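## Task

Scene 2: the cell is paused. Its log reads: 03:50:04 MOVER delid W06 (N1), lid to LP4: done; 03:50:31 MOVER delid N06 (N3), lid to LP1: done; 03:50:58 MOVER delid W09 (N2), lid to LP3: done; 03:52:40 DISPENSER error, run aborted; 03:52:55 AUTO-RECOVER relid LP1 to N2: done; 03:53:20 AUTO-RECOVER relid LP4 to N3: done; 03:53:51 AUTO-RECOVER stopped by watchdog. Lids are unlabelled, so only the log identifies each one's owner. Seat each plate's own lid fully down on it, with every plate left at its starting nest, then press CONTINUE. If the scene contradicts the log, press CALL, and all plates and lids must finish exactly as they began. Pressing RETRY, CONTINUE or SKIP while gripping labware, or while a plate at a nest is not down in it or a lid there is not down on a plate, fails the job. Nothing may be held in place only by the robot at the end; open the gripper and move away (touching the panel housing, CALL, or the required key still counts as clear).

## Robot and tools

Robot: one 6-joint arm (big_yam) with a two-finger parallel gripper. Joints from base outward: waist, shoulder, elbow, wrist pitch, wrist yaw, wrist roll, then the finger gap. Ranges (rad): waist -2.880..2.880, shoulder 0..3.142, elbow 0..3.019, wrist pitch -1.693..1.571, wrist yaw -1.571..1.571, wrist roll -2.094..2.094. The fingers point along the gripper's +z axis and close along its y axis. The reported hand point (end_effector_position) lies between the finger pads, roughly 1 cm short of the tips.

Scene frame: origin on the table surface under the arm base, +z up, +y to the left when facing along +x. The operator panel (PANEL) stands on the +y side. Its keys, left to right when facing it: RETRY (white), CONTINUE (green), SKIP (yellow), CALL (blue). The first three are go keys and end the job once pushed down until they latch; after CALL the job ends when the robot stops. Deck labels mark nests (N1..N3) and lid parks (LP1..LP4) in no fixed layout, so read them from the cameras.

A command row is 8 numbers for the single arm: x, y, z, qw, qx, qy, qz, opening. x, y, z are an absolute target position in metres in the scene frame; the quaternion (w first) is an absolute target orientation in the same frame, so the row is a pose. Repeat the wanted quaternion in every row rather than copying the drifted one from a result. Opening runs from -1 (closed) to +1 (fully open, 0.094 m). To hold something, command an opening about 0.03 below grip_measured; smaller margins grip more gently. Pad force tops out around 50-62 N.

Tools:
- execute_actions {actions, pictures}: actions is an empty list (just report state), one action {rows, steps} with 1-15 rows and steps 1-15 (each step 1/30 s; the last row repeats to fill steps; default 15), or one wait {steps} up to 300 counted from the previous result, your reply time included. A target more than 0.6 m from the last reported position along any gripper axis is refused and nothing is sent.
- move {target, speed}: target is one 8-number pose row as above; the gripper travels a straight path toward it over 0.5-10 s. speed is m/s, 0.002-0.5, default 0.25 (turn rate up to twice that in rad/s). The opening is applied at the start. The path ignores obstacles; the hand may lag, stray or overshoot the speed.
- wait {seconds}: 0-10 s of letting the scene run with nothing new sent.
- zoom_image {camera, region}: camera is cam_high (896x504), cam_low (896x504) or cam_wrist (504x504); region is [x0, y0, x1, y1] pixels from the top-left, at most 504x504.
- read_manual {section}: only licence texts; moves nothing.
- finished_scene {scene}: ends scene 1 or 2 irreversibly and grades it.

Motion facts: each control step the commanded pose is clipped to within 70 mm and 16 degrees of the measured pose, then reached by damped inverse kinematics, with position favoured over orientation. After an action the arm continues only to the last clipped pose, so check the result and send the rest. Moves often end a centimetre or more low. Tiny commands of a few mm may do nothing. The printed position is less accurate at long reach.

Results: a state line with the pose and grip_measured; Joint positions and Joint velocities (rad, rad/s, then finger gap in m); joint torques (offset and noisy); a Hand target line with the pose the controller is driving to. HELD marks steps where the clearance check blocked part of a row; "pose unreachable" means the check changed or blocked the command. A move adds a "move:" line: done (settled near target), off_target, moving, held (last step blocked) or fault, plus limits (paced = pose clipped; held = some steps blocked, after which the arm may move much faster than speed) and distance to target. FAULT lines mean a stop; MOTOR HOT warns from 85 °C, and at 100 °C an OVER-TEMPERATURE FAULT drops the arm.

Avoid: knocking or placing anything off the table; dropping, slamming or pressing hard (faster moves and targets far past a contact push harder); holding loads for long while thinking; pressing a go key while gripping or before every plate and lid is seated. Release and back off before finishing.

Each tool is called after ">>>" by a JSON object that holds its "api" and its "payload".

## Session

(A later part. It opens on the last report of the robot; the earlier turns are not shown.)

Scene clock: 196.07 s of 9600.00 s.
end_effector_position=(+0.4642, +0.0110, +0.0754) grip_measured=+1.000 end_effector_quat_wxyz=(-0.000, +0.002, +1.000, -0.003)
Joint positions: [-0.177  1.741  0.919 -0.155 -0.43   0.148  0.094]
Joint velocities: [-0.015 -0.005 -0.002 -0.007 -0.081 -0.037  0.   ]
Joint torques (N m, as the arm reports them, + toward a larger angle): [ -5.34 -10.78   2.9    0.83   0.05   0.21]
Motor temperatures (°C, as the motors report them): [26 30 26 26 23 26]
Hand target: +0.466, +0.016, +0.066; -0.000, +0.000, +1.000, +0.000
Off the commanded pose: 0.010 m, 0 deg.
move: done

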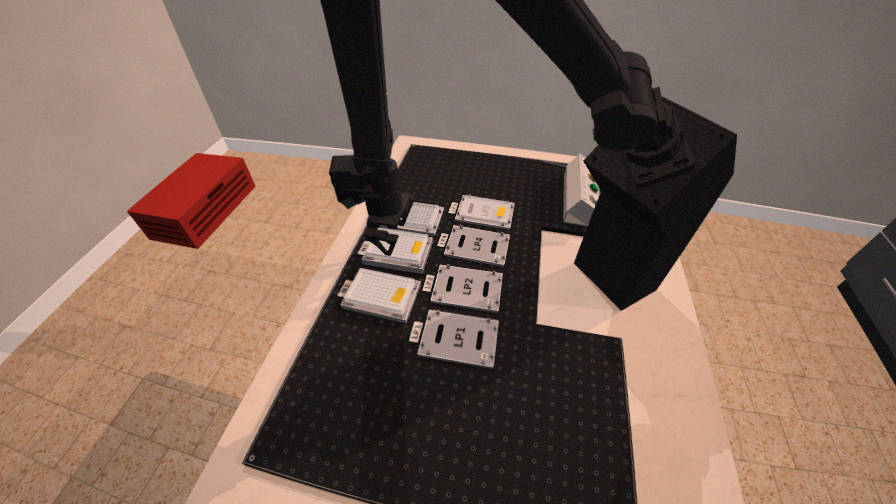

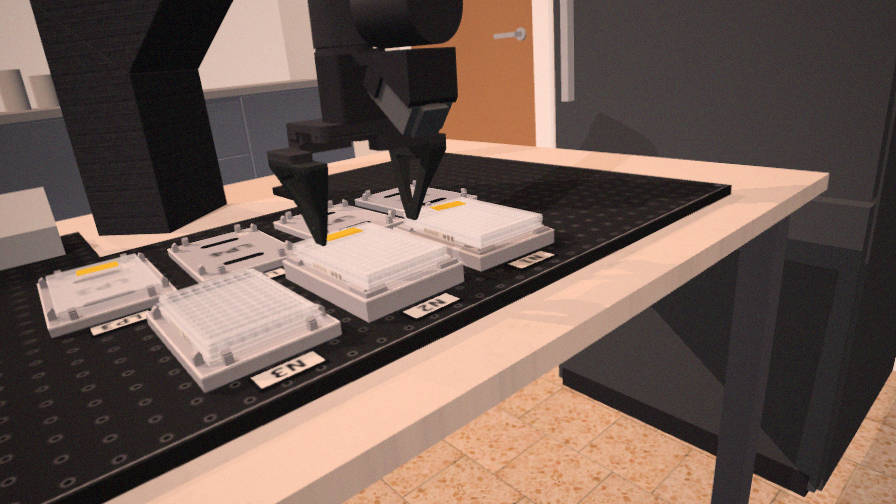

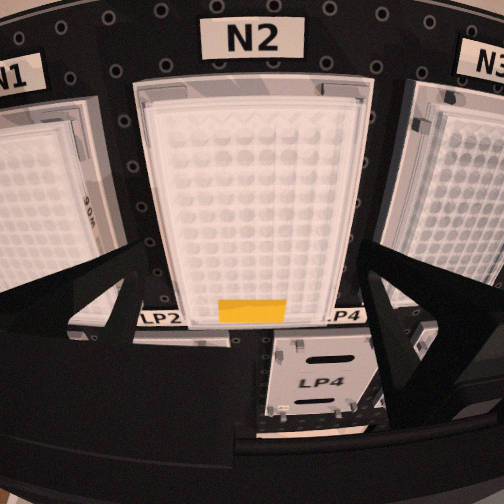

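>>> {"api": "move", "payload": {"target": [0.467,0.013,0.051,0,-0.0115,1,0,1], "speed": 0.03}}

>>> {"api": "zoom_image", "payload": {"camera": "cam_wrist", "region": [100, 70, 400, 360]}}

Scene clock: 206.43 s of 9600.00 s.
end_effector_position=(+0.4669, +0.0091, +0.0613) grip_measured=+1.000 end_effector_quat_wxyz=(+0.002, -0.003, +1.000, -0.003)
Joint positions: [-0.169  1.781  0.94  -0.128 -0.425  0.148  0.094]
Joint velocities: [-0.005  0.005 -0.017 -0.007 -0.022  0.007  0.   ]
Joint torques (N m, as the arm reports them, + toward a larger angle): [ -4.89 -11.23   2.51   0.98   0.08  -0.01]
Motor temperatures (°C, as the motors report them): [26 30 26 26 23 26]
Hand target: +0.467, +0.013, +0.051; +0.000, -0.012, +1.000, +0.000
Off the commanded pose: 0.011 m, 1 deg.
After step 90, 6.27 s passed at rest.
move: off_target

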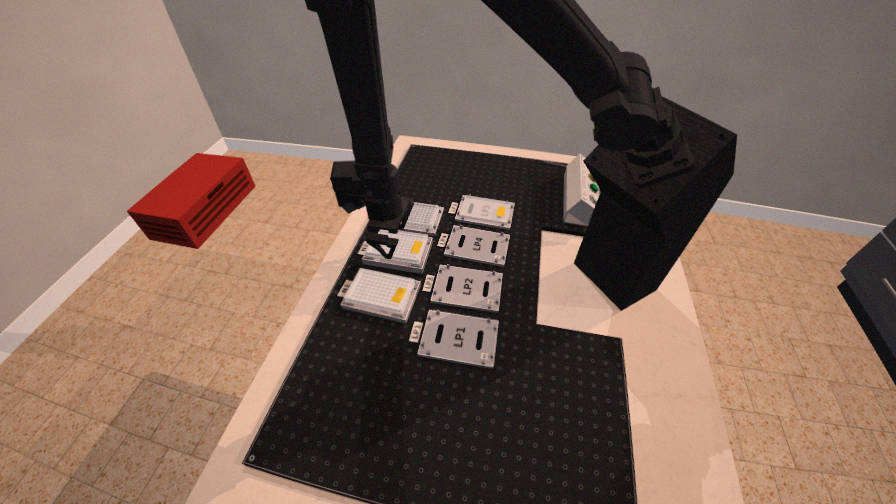

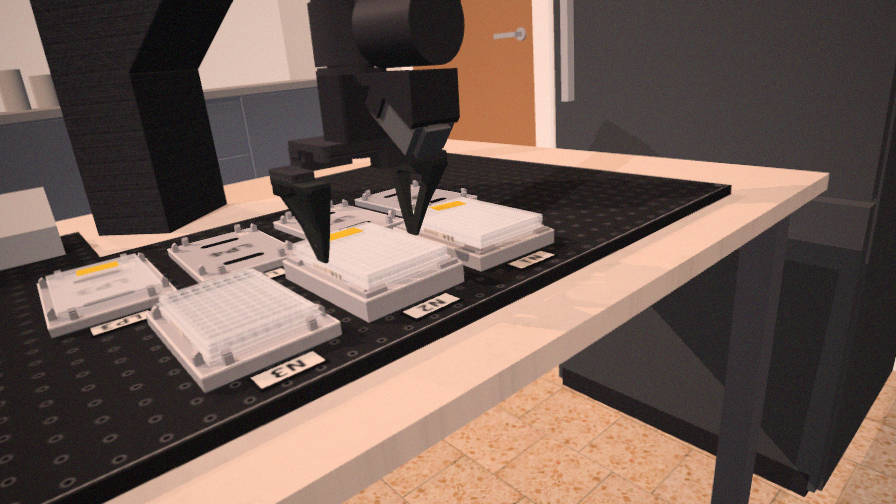

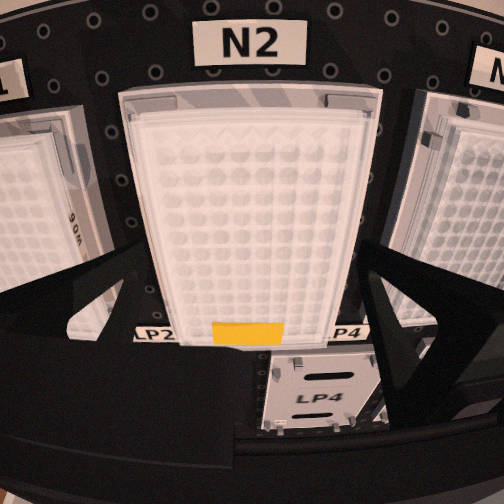

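Region (100, 70, 400, 360) of cam_wrist's 504x504 image, scaled by 1.680, with more detail than that image has; it fills the top 487 rows of this view, and the rest is white.

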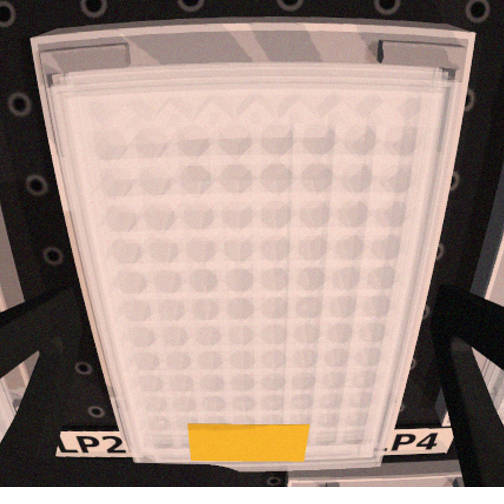

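>>> {"api": "move", "payload": {"target": [0.4655,0.006,0.10,0,-0.012,1,0,1], "speed": 0.05}}

>>> {"api": "move", "payload": {"target": [0.4665,0.013,0.0475,0,-0.012,1,0,1], "speed": 0.03}}

>>> {"api": "zoom_image", "payload": {"camera": "cam_wrist", "region": [100, 70, 400, 360]}}

Scene clock: 222.20 s of 9600.00 s.
end_effector_position=(+0.4656, +0.0086, +0.0929) grip_measured=+1.000 end_effector_quat_wxyz=(-0.001, -0.011, +1.000, +0.002)
Joint positions: [-0.202  1.702  0.91  -0.195 -0.453  0.1    0.094]
Joint velocities: [-0.015  0.005 -0.007 -0.007 -0.022 -0.066  0.   ]
Joint torques (N m, as the arm reports them, + toward a larger angle): [ -6.36 -14.32   1.04   0.03  -0.15  -0.05]
Motor temperatures (°C, as the motors report them): [26 30 26 26 23 26]
Hand target: +0.465, +0.006, +0.100; -0.000, -0.012, +1.000, -0.000
Off the commanded pose: 0.008 m, 0 deg.
After step 90, 11.70 s passed at rest.
move: done

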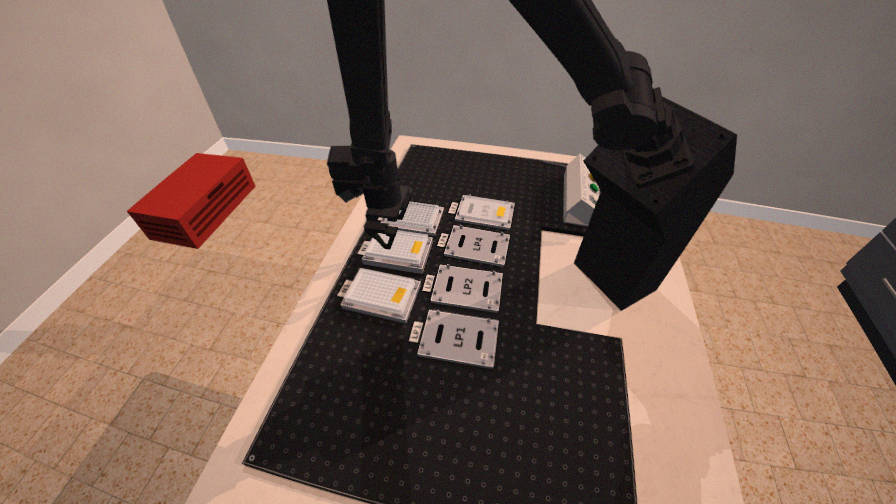

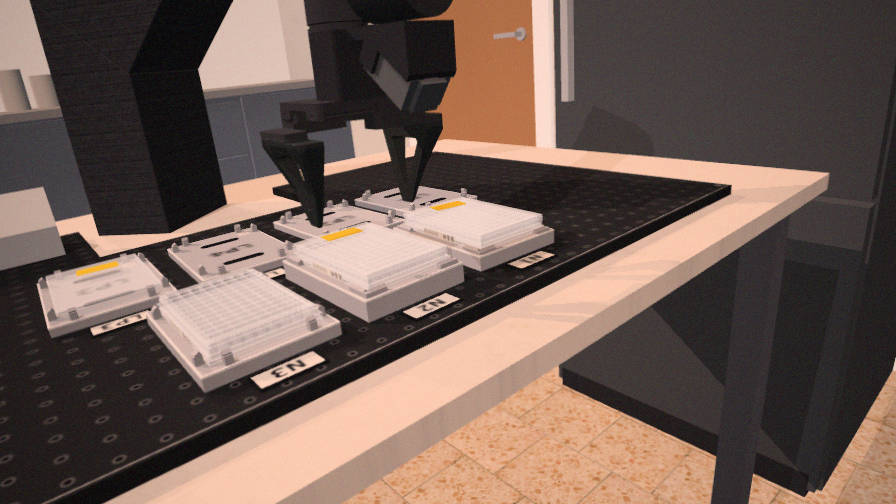

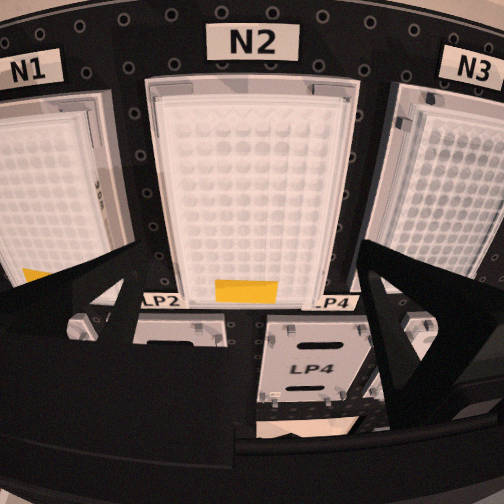

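Scene clock: 224.03 s of 9600.00 s.
end_effector_position=(+0.4664, +0.0091, +0.0577) grip_measured=+1.000 end_effector_quat_wxyz=(+0.001, -0.011, +1.000, -0.003)
Joint positions: [-0.166  1.79   0.943 -0.121 -0.423  0.135  0.094]
Joint velocities: [ 0.015 -0.005 -0.007  0.007  0.051 -0.066  0.   ]
Joint torques (N m, as the arm reports them, + toward a larger angle): [ -4.83 -11.48   2.58   0.93   0.09   0.17]
Motor temperatures (°C, as the motors report them): [26 30 26 26 23 26]
Hand target: +0.466, +0.013, +0.048; -0.000, -0.012, +1.000, +0.000
Off the commanded pose: 0.011 m, 0 deg.
move: off_target

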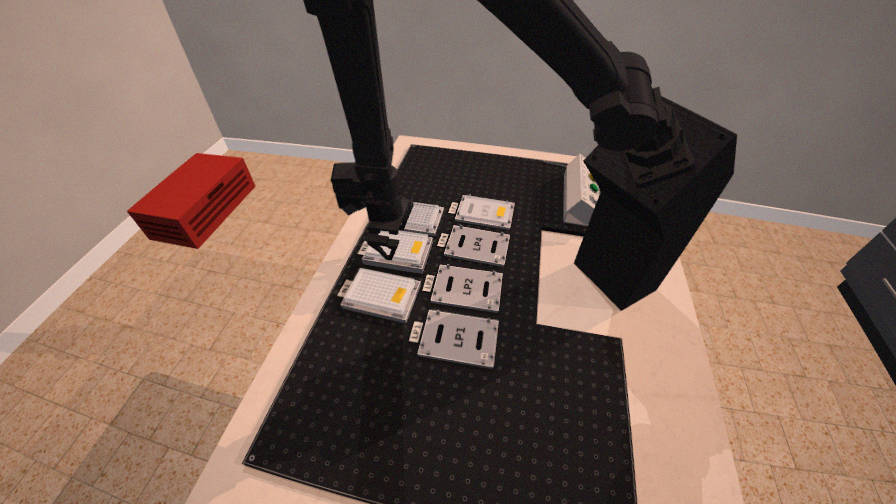

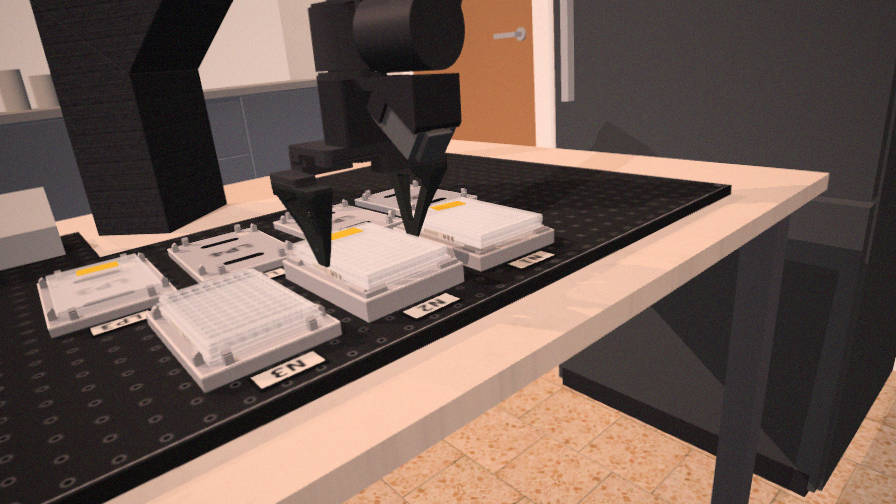

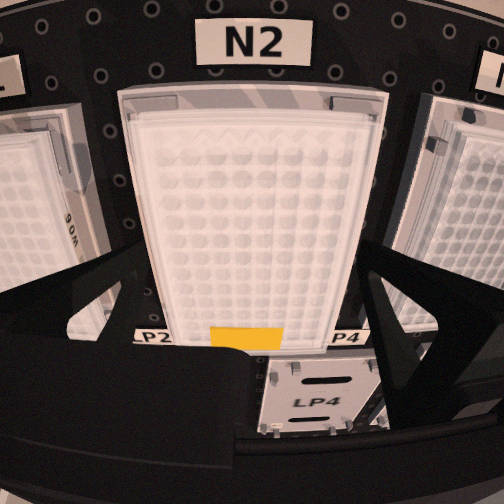

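Region (100, 70, 400, 360) of cam_wrist's 504x504 image, scaled by 1.680, with more detail than that image has; it fills the top 487 rows of this view, and the rest is white.

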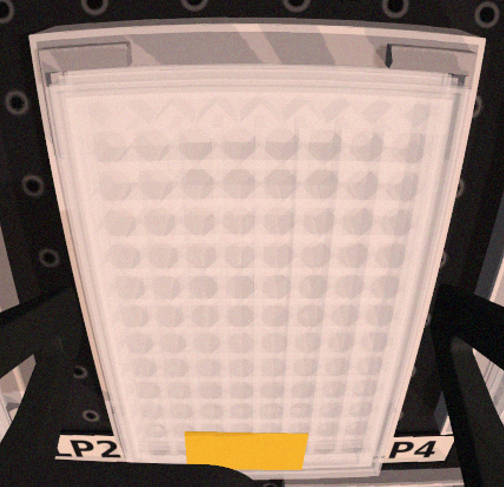

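>>> {"api": "execute_actions", "payload": {"actions": []}}

Scene clock: 271.90 s of 9600.00 s.
end_effector_position=(+0.4664, +0.0091, +0.0577) grip_measured=+1.000 end_effector_quat_wxyz=(+0.001, -0.011, +1.000, -0.003)
Joint positions: [-0.166  1.79   0.943 -0.121 -0.423  0.135  0.094]
Joint velocities: [-0.005 -0.015 -0.002 -0.007 -0.022 -0.051  0.   ]
Joint torques (N m, as the arm reports them, + toward a larger angle): [ -4.42 -10.9    2.58   0.97   0.11   0.17]
Motor temperatures (°C, as the motors report them): [26 30 26 26 23 26]
Hand target: +0.466, +0.013, +0.048; -0.000, -0.012, +1.000, +0.000
Off the commanded pose: 0.011 m, 0 deg.
Steps of this call (steps 1 to 90: nothing new was sent; then 44.87 s passed at rest). Readings (end_effector_position):
1: (+0.4664, +0.0091, +0.0577)
2: (+0.4664, +0.0091, +0.0577)
4: (+0.4664, +0.0091, +0.0577)
8: (+0.4664, +0.0091, +0.0577)
90: the state above

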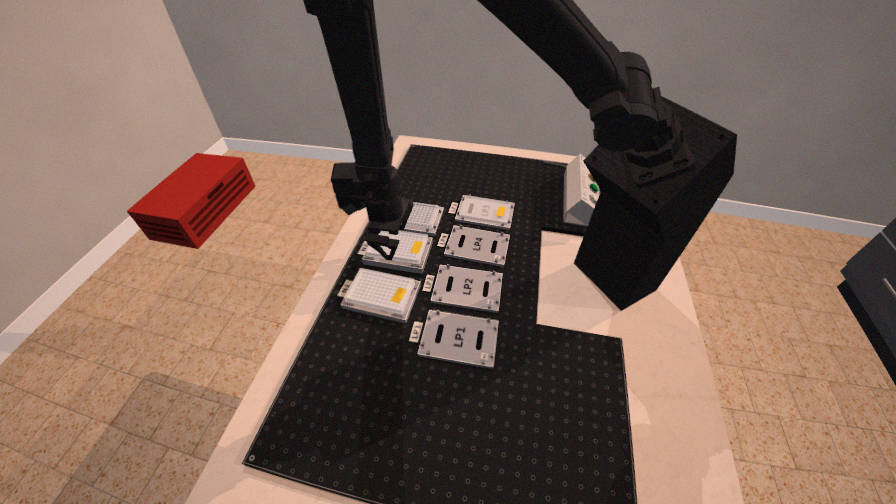

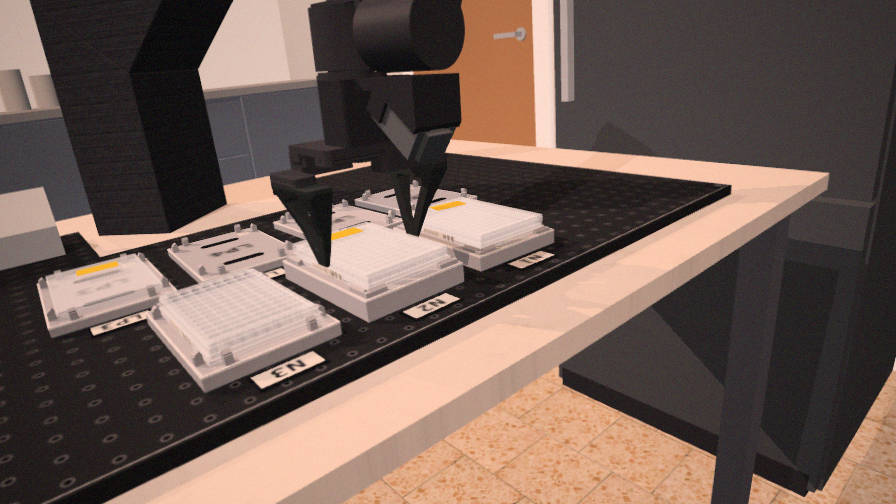

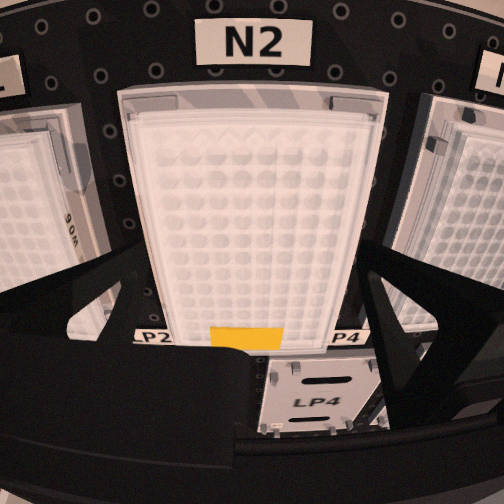

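>>> {"api": "execute_actions", "payload": {"actions": [{"rows": [[0.4665,0.013,0.0455,0,-0.012,1,0,1]], "steps": 15}], "pictures": false}}

>>> {"api": "zoom_image", "payload": {"camera": "cam_wrist", "region": [100, 70, 400, 360]}}

Scene clock: 278.13 s of 9600.00 s.
end_effector_position=(+0.4674, +0.0086, +0.0566) grip_measured=+1.000 end_effector_quat_wxyz=(+0.003, -0.011, +1.000, -0.003)
Joint positions: [-0.166  1.794  0.945 -0.117 -0.423  0.136  0.094]
Joint velocities: [-0.005 -0.005  0.007  0.007 -0.007 -0.007  0.   ]
Joint torques (N m, as the arm reports them, + toward a larger angle): [ -4.73 -10.77   2.61   0.84   0.09   0.15]
Motor temperatures (°C, as the motors report them): [26 30 26 26 23 26]
Hand target: +0.466, +0.013, +0.046; -0.000, -0.012, +1.000, +0.000
Off the commanded pose: 0.012 m, 0 deg.
Steps of this call (steps 1 to 90: nothing new was sent; then 2.73 s passed at rest; steps 91 to 105: all 15 steps of this action). Readings (end_effector_position):
91: (+0.4666, +0.0091, +0.0577)
92: (+0.4668, +0.0090, +0.0576)
94: (+0.4671, +0.0088, +0.0571)
98: (+0.4673, +0.0086, +0.0566)
105: the state above

Region (100, 70, 400, 360) of cam_wrist's 504x504 image, scaled by 1.680, with more detail than that image has; it fills the top 487 rows of this view, and the rest is white.

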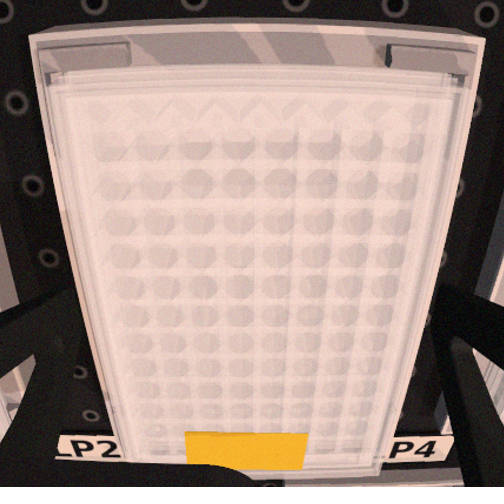

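>>> {"api": "execute_actions", "payload": {"actions": [{"rows": [[0.4665,0.013,0.0455,0,-0.012,1,0,0.755]], "steps": 15}]}}

>>> {"api": "zoom_image", "payload": {"camera": "cam_wrist", "region": [100, 70, 400, 360]}}

Scene clock: 284.20 s of 9600.00 s.
end_effector_position=(+0.4673, +0.0087, +0.0565) grip_measured=+0.782 end_effector_quat_wxyz=(+0.003, -0.011, +1.000, -0.003)
Joint positions: [-0.165  1.794  0.945 -0.117 -0.422  0.137  0.084]
Joint velocities: [ 0.005 -0.005 -0.002  0.022 -0.022 -0.007 -0.001]
Joint torques (N m, as the arm reports them, + toward a larger angle): [ -4.9  -11.2    2.45   0.65   0.13   0.16]
Motor temperatures (°C, as the motors report them): [26 30 26 26 22 26]
Hand target: +0.466, +0.013, +0.046; -0.000, -0.012, +1.000, -0.000
Off the commanded pose: 0.012 m, 0 deg.
Steps of this call (steps 1 to 90: nothing new was sent; then 2.57 s passed at rest; steps 91 to 105: all 15 steps of this action). Readings (end_effector_position):
91: (+0.4674, +0.0086, +0.0566)
92: (+0.4674, +0.0086, +0.0566)
94: (+0.4674, +0.0086, +0.0566)
98: (+0.4673, +0.0087, +0.0565)
105: the state above

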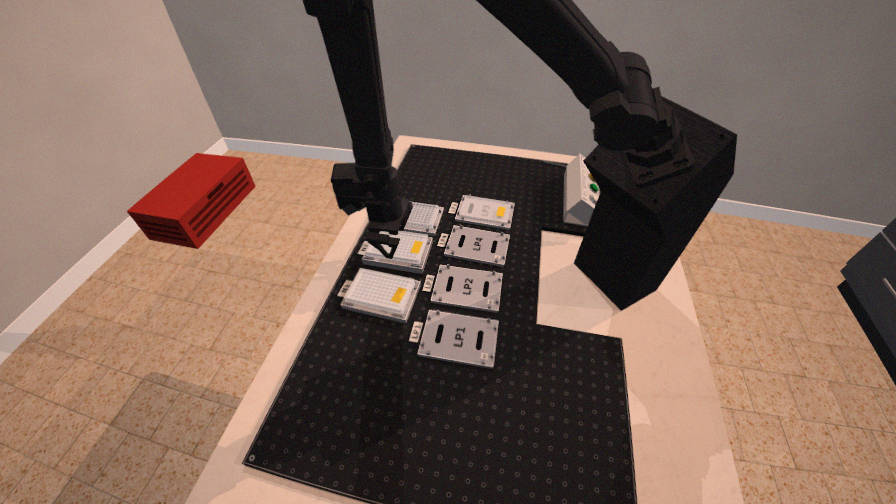

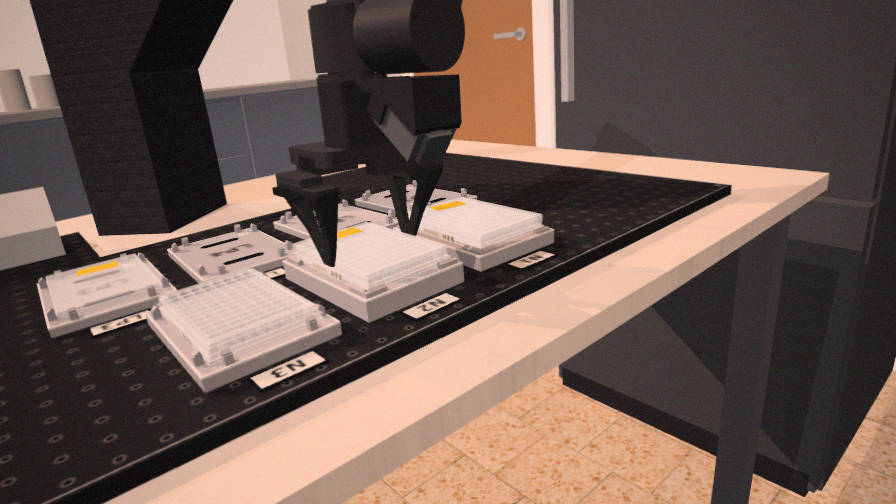

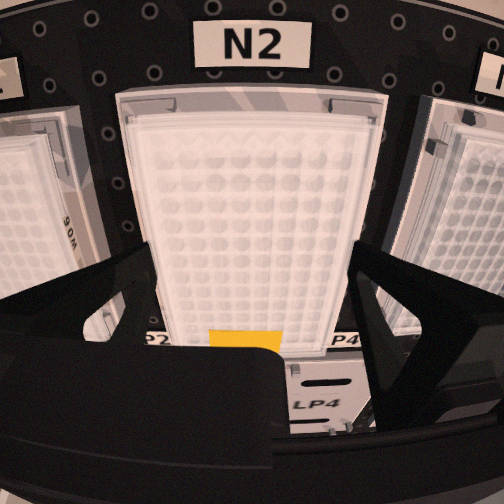

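Region (100, 70, 400, 360) of cam_wrist's 504x504 image, scaled by 1.680, with more detail than that image has; it fills the top 487 rows of this view, and the rest is white.

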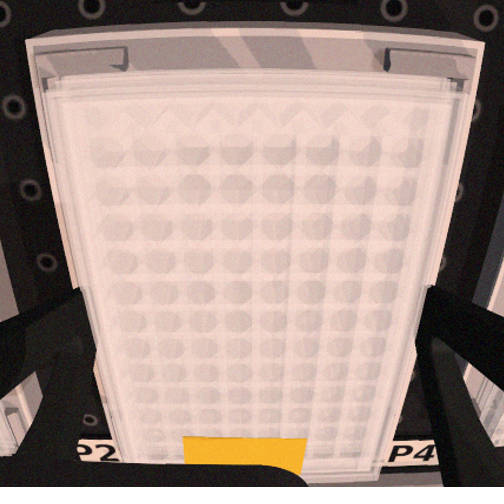

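>>> {"api": "move", "payload": {"target": [0.4673,0.006,0.085,0,-0.011,1,0,0.755], "speed": 0.03}}

Scene clock: 294.03 s of 9600.00 s.
end_effector_position=(+0.4659, +0.0089, +0.0766) grip_measured=+0.782 end_effector_quat_wxyz=(-0.002, -0.010, +1.000, +0.002)
Joint positions: [-0.187  1.744  0.927 -0.167 -0.445  0.114  0.084]
Joint velocities: [-0.005 -0.005 -0.007 -0.032 -0.022 -0.007 -0.002]
Joint torques (N m, as the arm reports them, + toward a larger angle): [ -7.09 -14.42   0.59  -0.05  -0.14  -0.07]
Motor temperatures (°C, as the motors report them): [26 30 26 26 22 26]
Hand target: +0.467, +0.006, +0.085; +0.000, -0.011, +1.000, -0.000
Off the commanded pose: 0.009 m, 0 deg.
After step 90, 5.60 s passed at rest.
move: done

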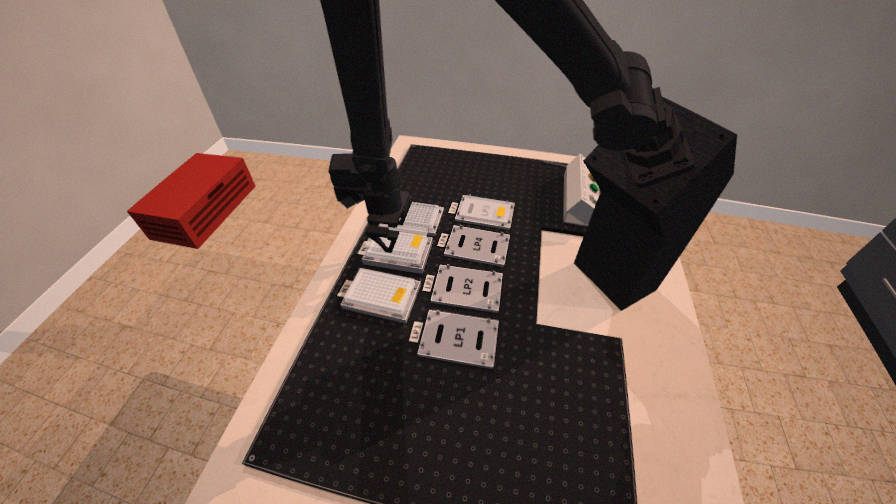

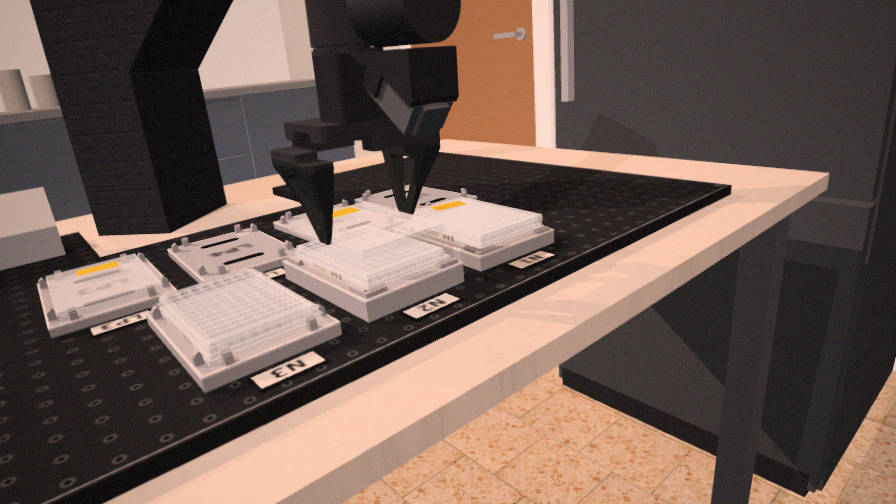

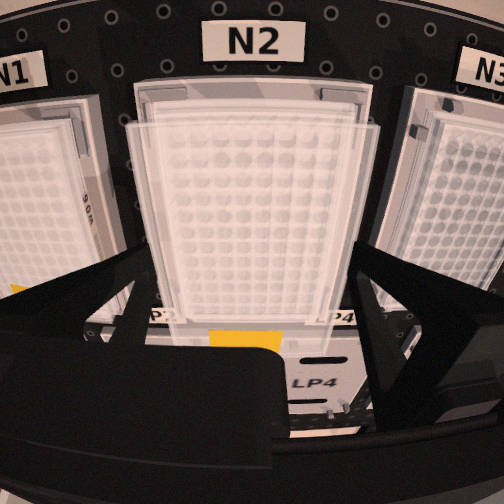

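Only the lid lifted. Move over N3.

>>> {"api": "move", "payload": {"target": [0.4705,-0.122,0.10,0,-0.008,1,0,0.755], "speed": 0.08}}

Scene clock: 300.27 s of 9600.00 s.
end_effector_position=(+0.4733, -0.1155, +0.1031) grip_measured=+0.782 end_effector_quat_wxyz=(+0.005, -0.009, +1.000, -0.001)
Joint positions: [-0.445  1.855  1.001 -0.237 -0.571 -0.13   0.084]
Joint velocities: [ 0.005 -0.015  0.002 -0.002 -0.007  0.022  0.001]
Joint torques (N m, as the arm reports them, + toward a larger angle): [ -8.23 -10.9    3.92  -0.21  -0.19  -0.06]
Motor temperatures (°C, as the motors report them): [26 31 26 26 22 26]
Hand target: +0.473, -0.123, +0.099; +0.001, -0.009, +1.000, -0.001
Off the commanded pose: 0.008 m, 1 deg.
After step 90, 1.23 s passed at rest.
move: done

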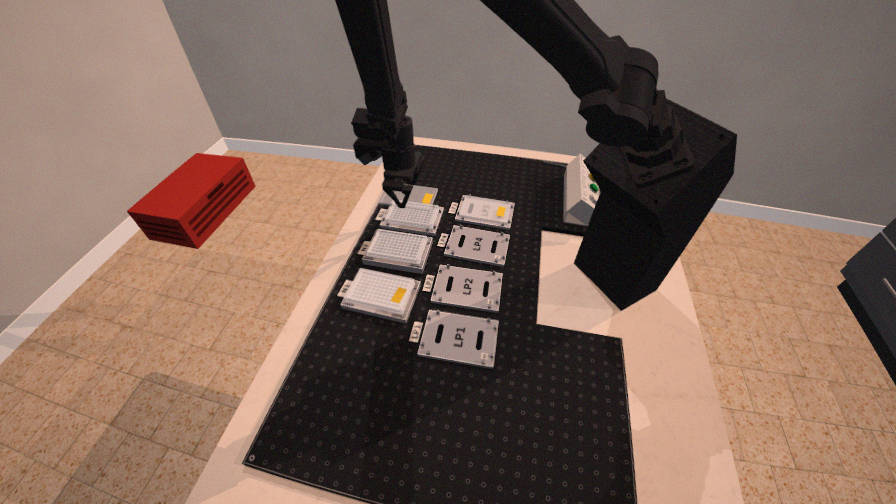

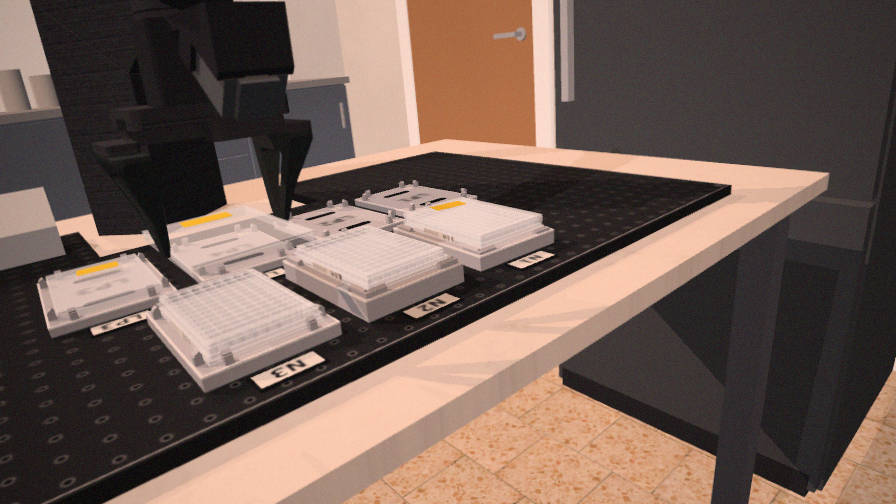

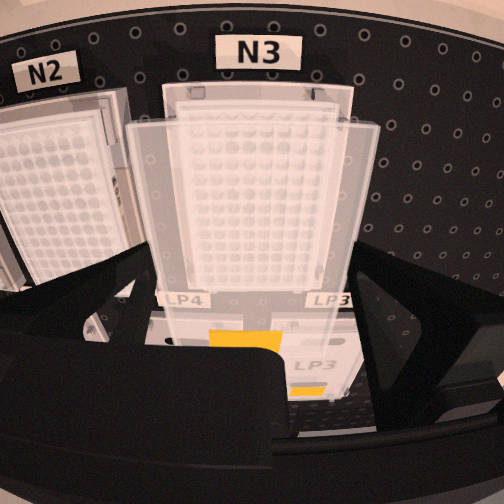

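>>> {"api": "move", "payload": {"target": [0.4712,-0.115,0.054,0,-0.008,1,0,0.755], "speed": 0.03}}

>>> {"api": "zoom_image", "payload": {"camera": "cam_wrist", "region": [100, 70, 400, 360]}}

Scene clock: 310.10 s of 9600.00 s.
end_effector_position=(+0.4699, -0.1183, +0.0651) grip_measured=+0.782 end_effector_quat_wxyz=(+0.001, -0.006, +1.000, -0.003)
Joint positions: [-0.408  1.945  1.033 -0.167 -0.55  -0.089  0.084]
Joint velocities: [-0.005  0.005 -0.002  0.012 -0.022  0.066 -0.   ]
Joint torques (N m, as the arm reports them, + toward a larger angle): [ -7.05 -11.06   2.95   0.8    0.08   0.18]
Motor temperatures (°C, as the motors report them): [27 30 26 25 22 26]
Hand target: +0.471, -0.115, +0.054; +0.000, -0.008, +1.000, +0.000
Off the commanded pose: 0.012 m, 0 deg.
After step 90, 4.90 s passed at rest.
move: off_target

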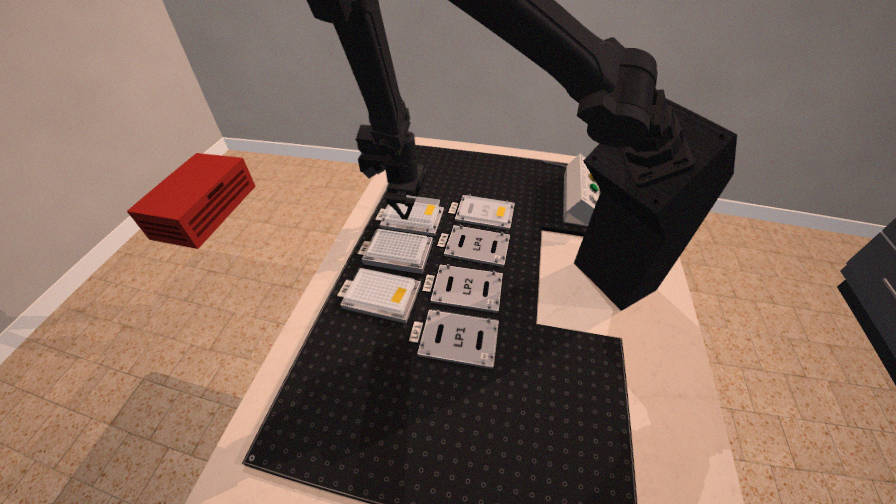

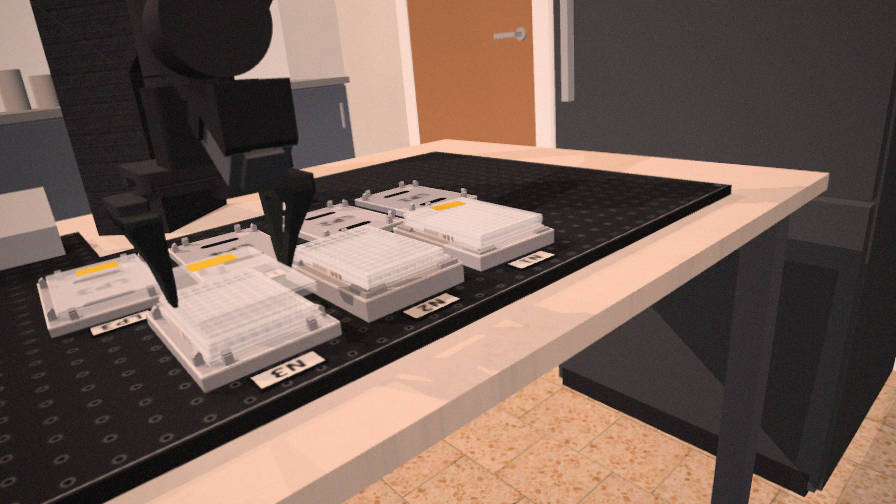

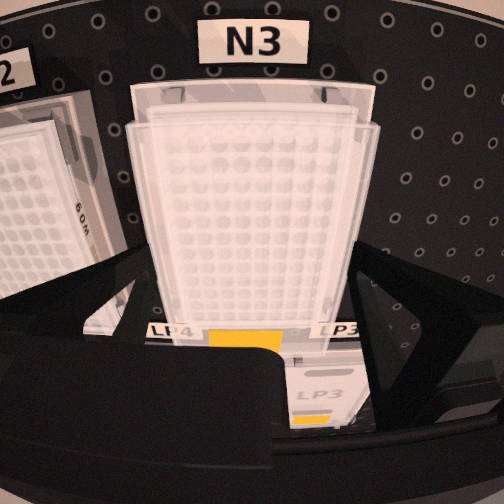

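Region (100, 70, 400, 360) of cam_wrist's 504x504 image, scaled by 1.680, with more detail than that image has; it fills the top 487 rows of this view, and the rest is white.

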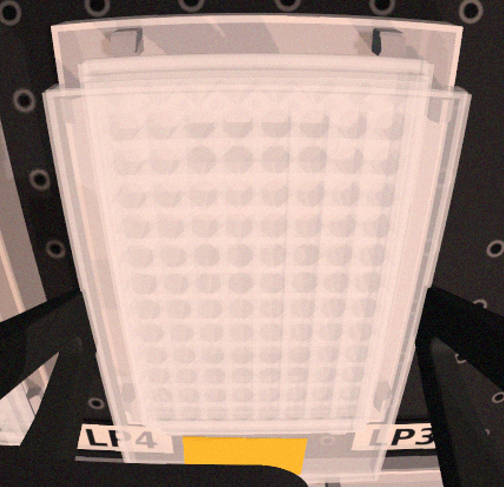

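>>> {"api": "execute_actions", "payload": {"actions": [{"rows": [[0.4714,-0.115,0.0535,0,-0.008,1,0,0.755],[0.4716,-0.115,0.053,0,-0.008,1,0,0.755],[0.4718,-0.115,0.0525,0,-0.008,1,0,0.755],[0.472,-0.115,0.052,0,-0.008,1,0,0.755],[0.4722,-0.115,0.0515,0,-0.008,1,0,0.755],[0.4722,-0.115,0.051,0,-0.008,1,0,0.755],[0.4722,-0.115,0.0505,0,-0.008,1,0,0.755],[0.4722,-0.115,0.050,0,-0.008,1,0,0.755]], "steps": 15}], "pictures": false}}

Scene clock: 325.77 s of 9600.00 s.
end_effector_position=(+0.4719, -0.1187, +0.0620) grip_measured=+0.782 end_effector_quat_wxyz=(+0.003, -0.006, +1.000, -0.003)
Joint positions: [-0.405  1.953  1.04  -0.162 -0.548 -0.085  0.084]
Joint velocities: [-0.005 -0.005 -0.007 -0.002  0.037 -0.007 -0.001]
Joint torques (N m, as the arm reports them, + toward a larger angle): [ -7.01 -11.04   2.94   0.89   0.09   0.15]
Motor temperatures (°C, as the motors report them): [27 30 26 26 22 26]
Hand target: +0.472, -0.115, +0.050; -0.000, -0.008, +1.000, +0.000
Off the commanded pose: 0.013 m, 0 deg.
Steps of this call (steps 1 to 90: nothing new was sent; then 12.17 s passed at rest; steps 91 to 105: all 15 steps of this action). Readings (end_effector_position):
91: (+0.4699, -0.1183, +0.0651)
92: (+0.4699, -0.1184, +0.0651)
94: (+0.4701, -0.1185, +0.0650)
98: (+0.4715, -0.1192, +0.0635)
105: the state above

>>> {"api": "move", "payload": {"target": [0.4715,-0.122,0.095,0,-0.008,1,0,0.755], "speed": 0.04}}

>>> {"api": "move", "payload": {"target": [0.4721,-0.115,0.038,0,-0.008,1,0,0.755], "speed": 0.025}}

>>> {"api": "zoom_image", "payload": {"camera": "cam_wrist", "region": [100, 70, 400, 360]}}

Scene clock: 338.10 s of 9600.00 s.
end_effector_position=(+0.4711, -0.1199, +0.0863) grip_measured=+0.782 end_effector_quat_wxyz=(-0.002, -0.007, +1.000, +0.001)
Joint positions: [-0.436  1.903  1.025 -0.227 -0.57  -0.126  0.084]
Joint velocities: [ 0.005 -0.015 -0.017 -0.012 -0.007 -0.051 -0.001]
Joint torques (N m, as the arm reports them, + toward a larger angle): [ -7.96 -14.89   1.24  -0.11  -0.15  -0.07]
Motor temperatures (°C, as the motors report them): [27 30 26 26 22 26]
Hand target: +0.471, -0.122, +0.095; +0.000, -0.008, +1.000, -0.001
Off the commanded pose: 0.009 m, 0 deg.
After step 90, 8.20 s passed at rest.
move: done

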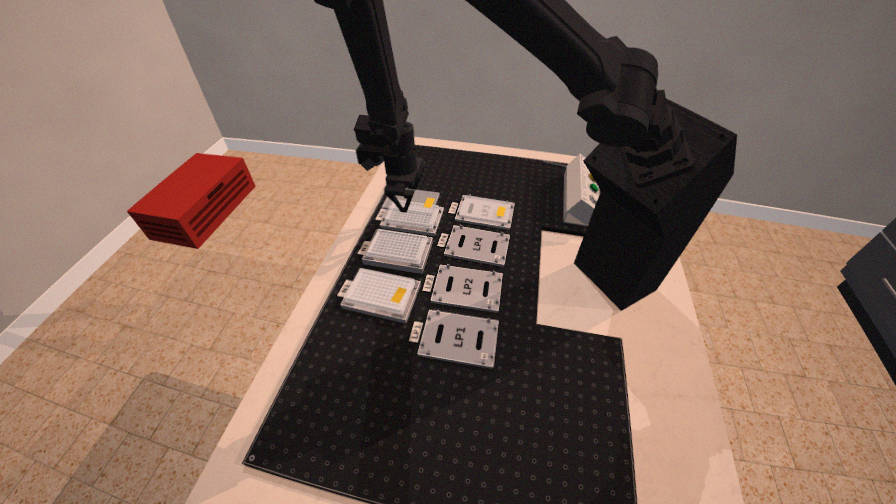

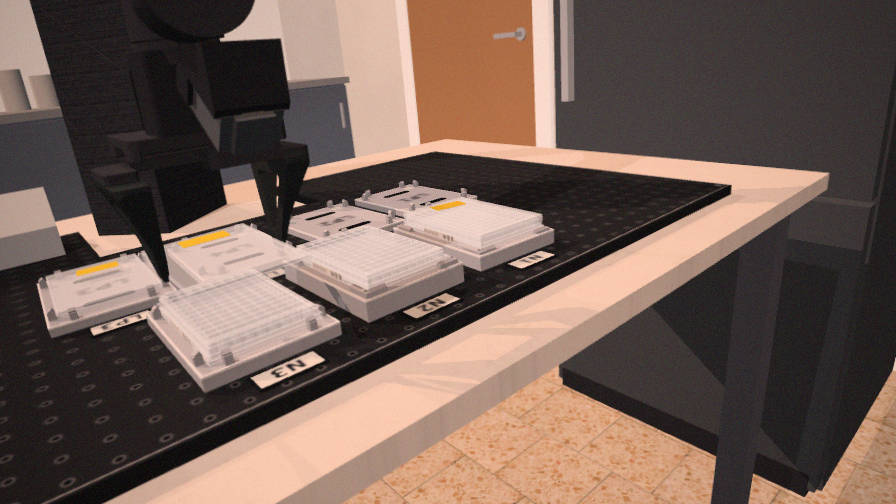

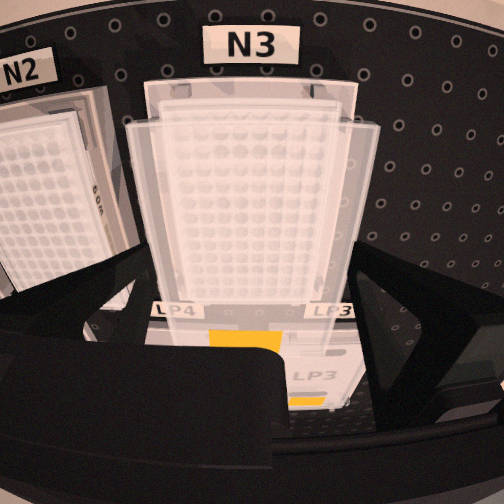

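Scene clock: 340.33 s of 9600.00 s.
end_effector_position=(+0.4716, -0.1184, +0.0494) grip_measured=+0.782 end_effector_quat_wxyz=(+0.002, -0.006, +1.000, -0.002)
Joint positions: [-0.391  1.982  1.054 -0.142 -0.543 -0.072  0.084]
Joint velocities: [-0.005 -0.005  0.007  0.002 -0.037 -0.081  0.   ]
Joint torques (N m, as the arm reports them, + toward a larger angle): [ -6.93 -10.86   2.78   0.82   0.05   0.18]
Motor temperatures (°C, as the motors report them): [27 30 26 26 22 26]
Hand target: +0.472, -0.114, +0.038; -0.000, -0.008, +1.000, +0.001
Off the commanded pose: 0.012 m, 0 deg.
move: off_target

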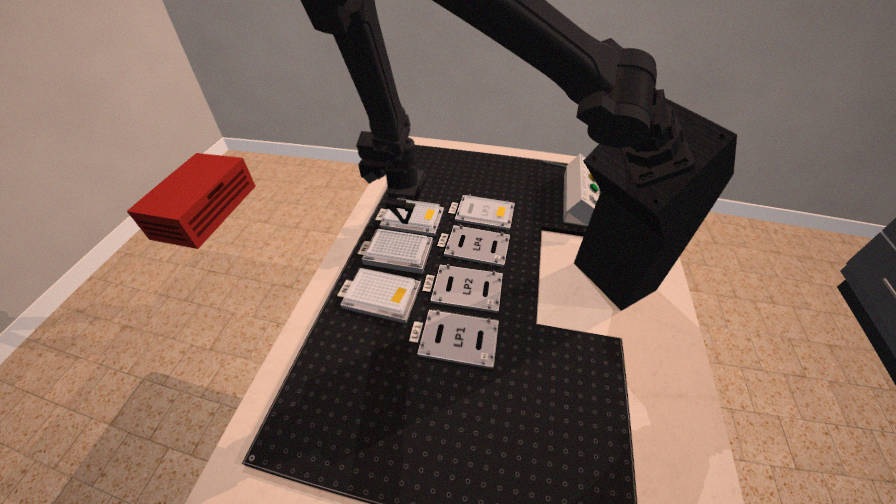

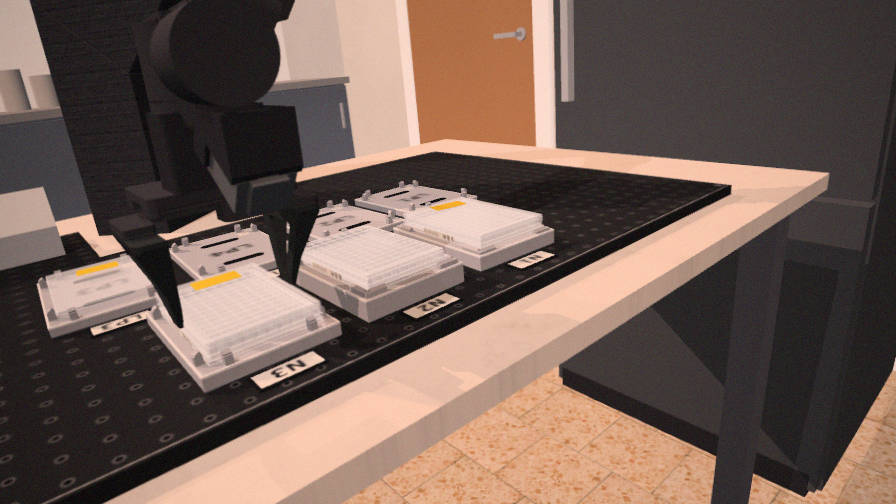

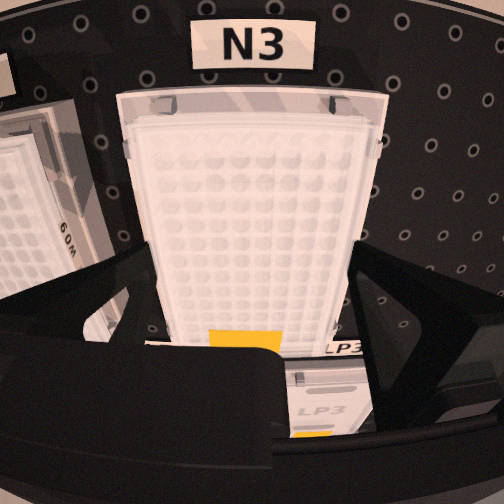

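Region (100, 70, 400, 360) of cam_wrist's 504x504 image, scaled by 1.680, with more detail than that image has; it fills the top 487 rows of this view, and the rest is white.

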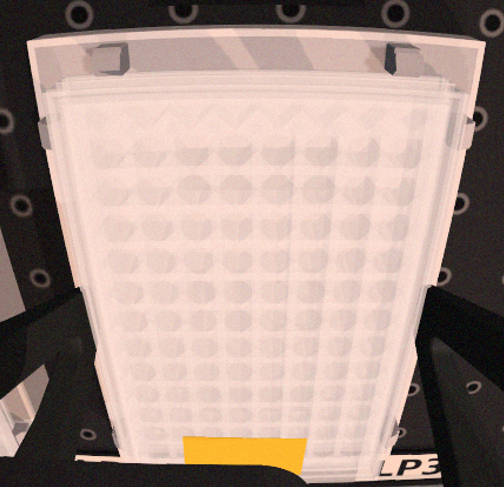

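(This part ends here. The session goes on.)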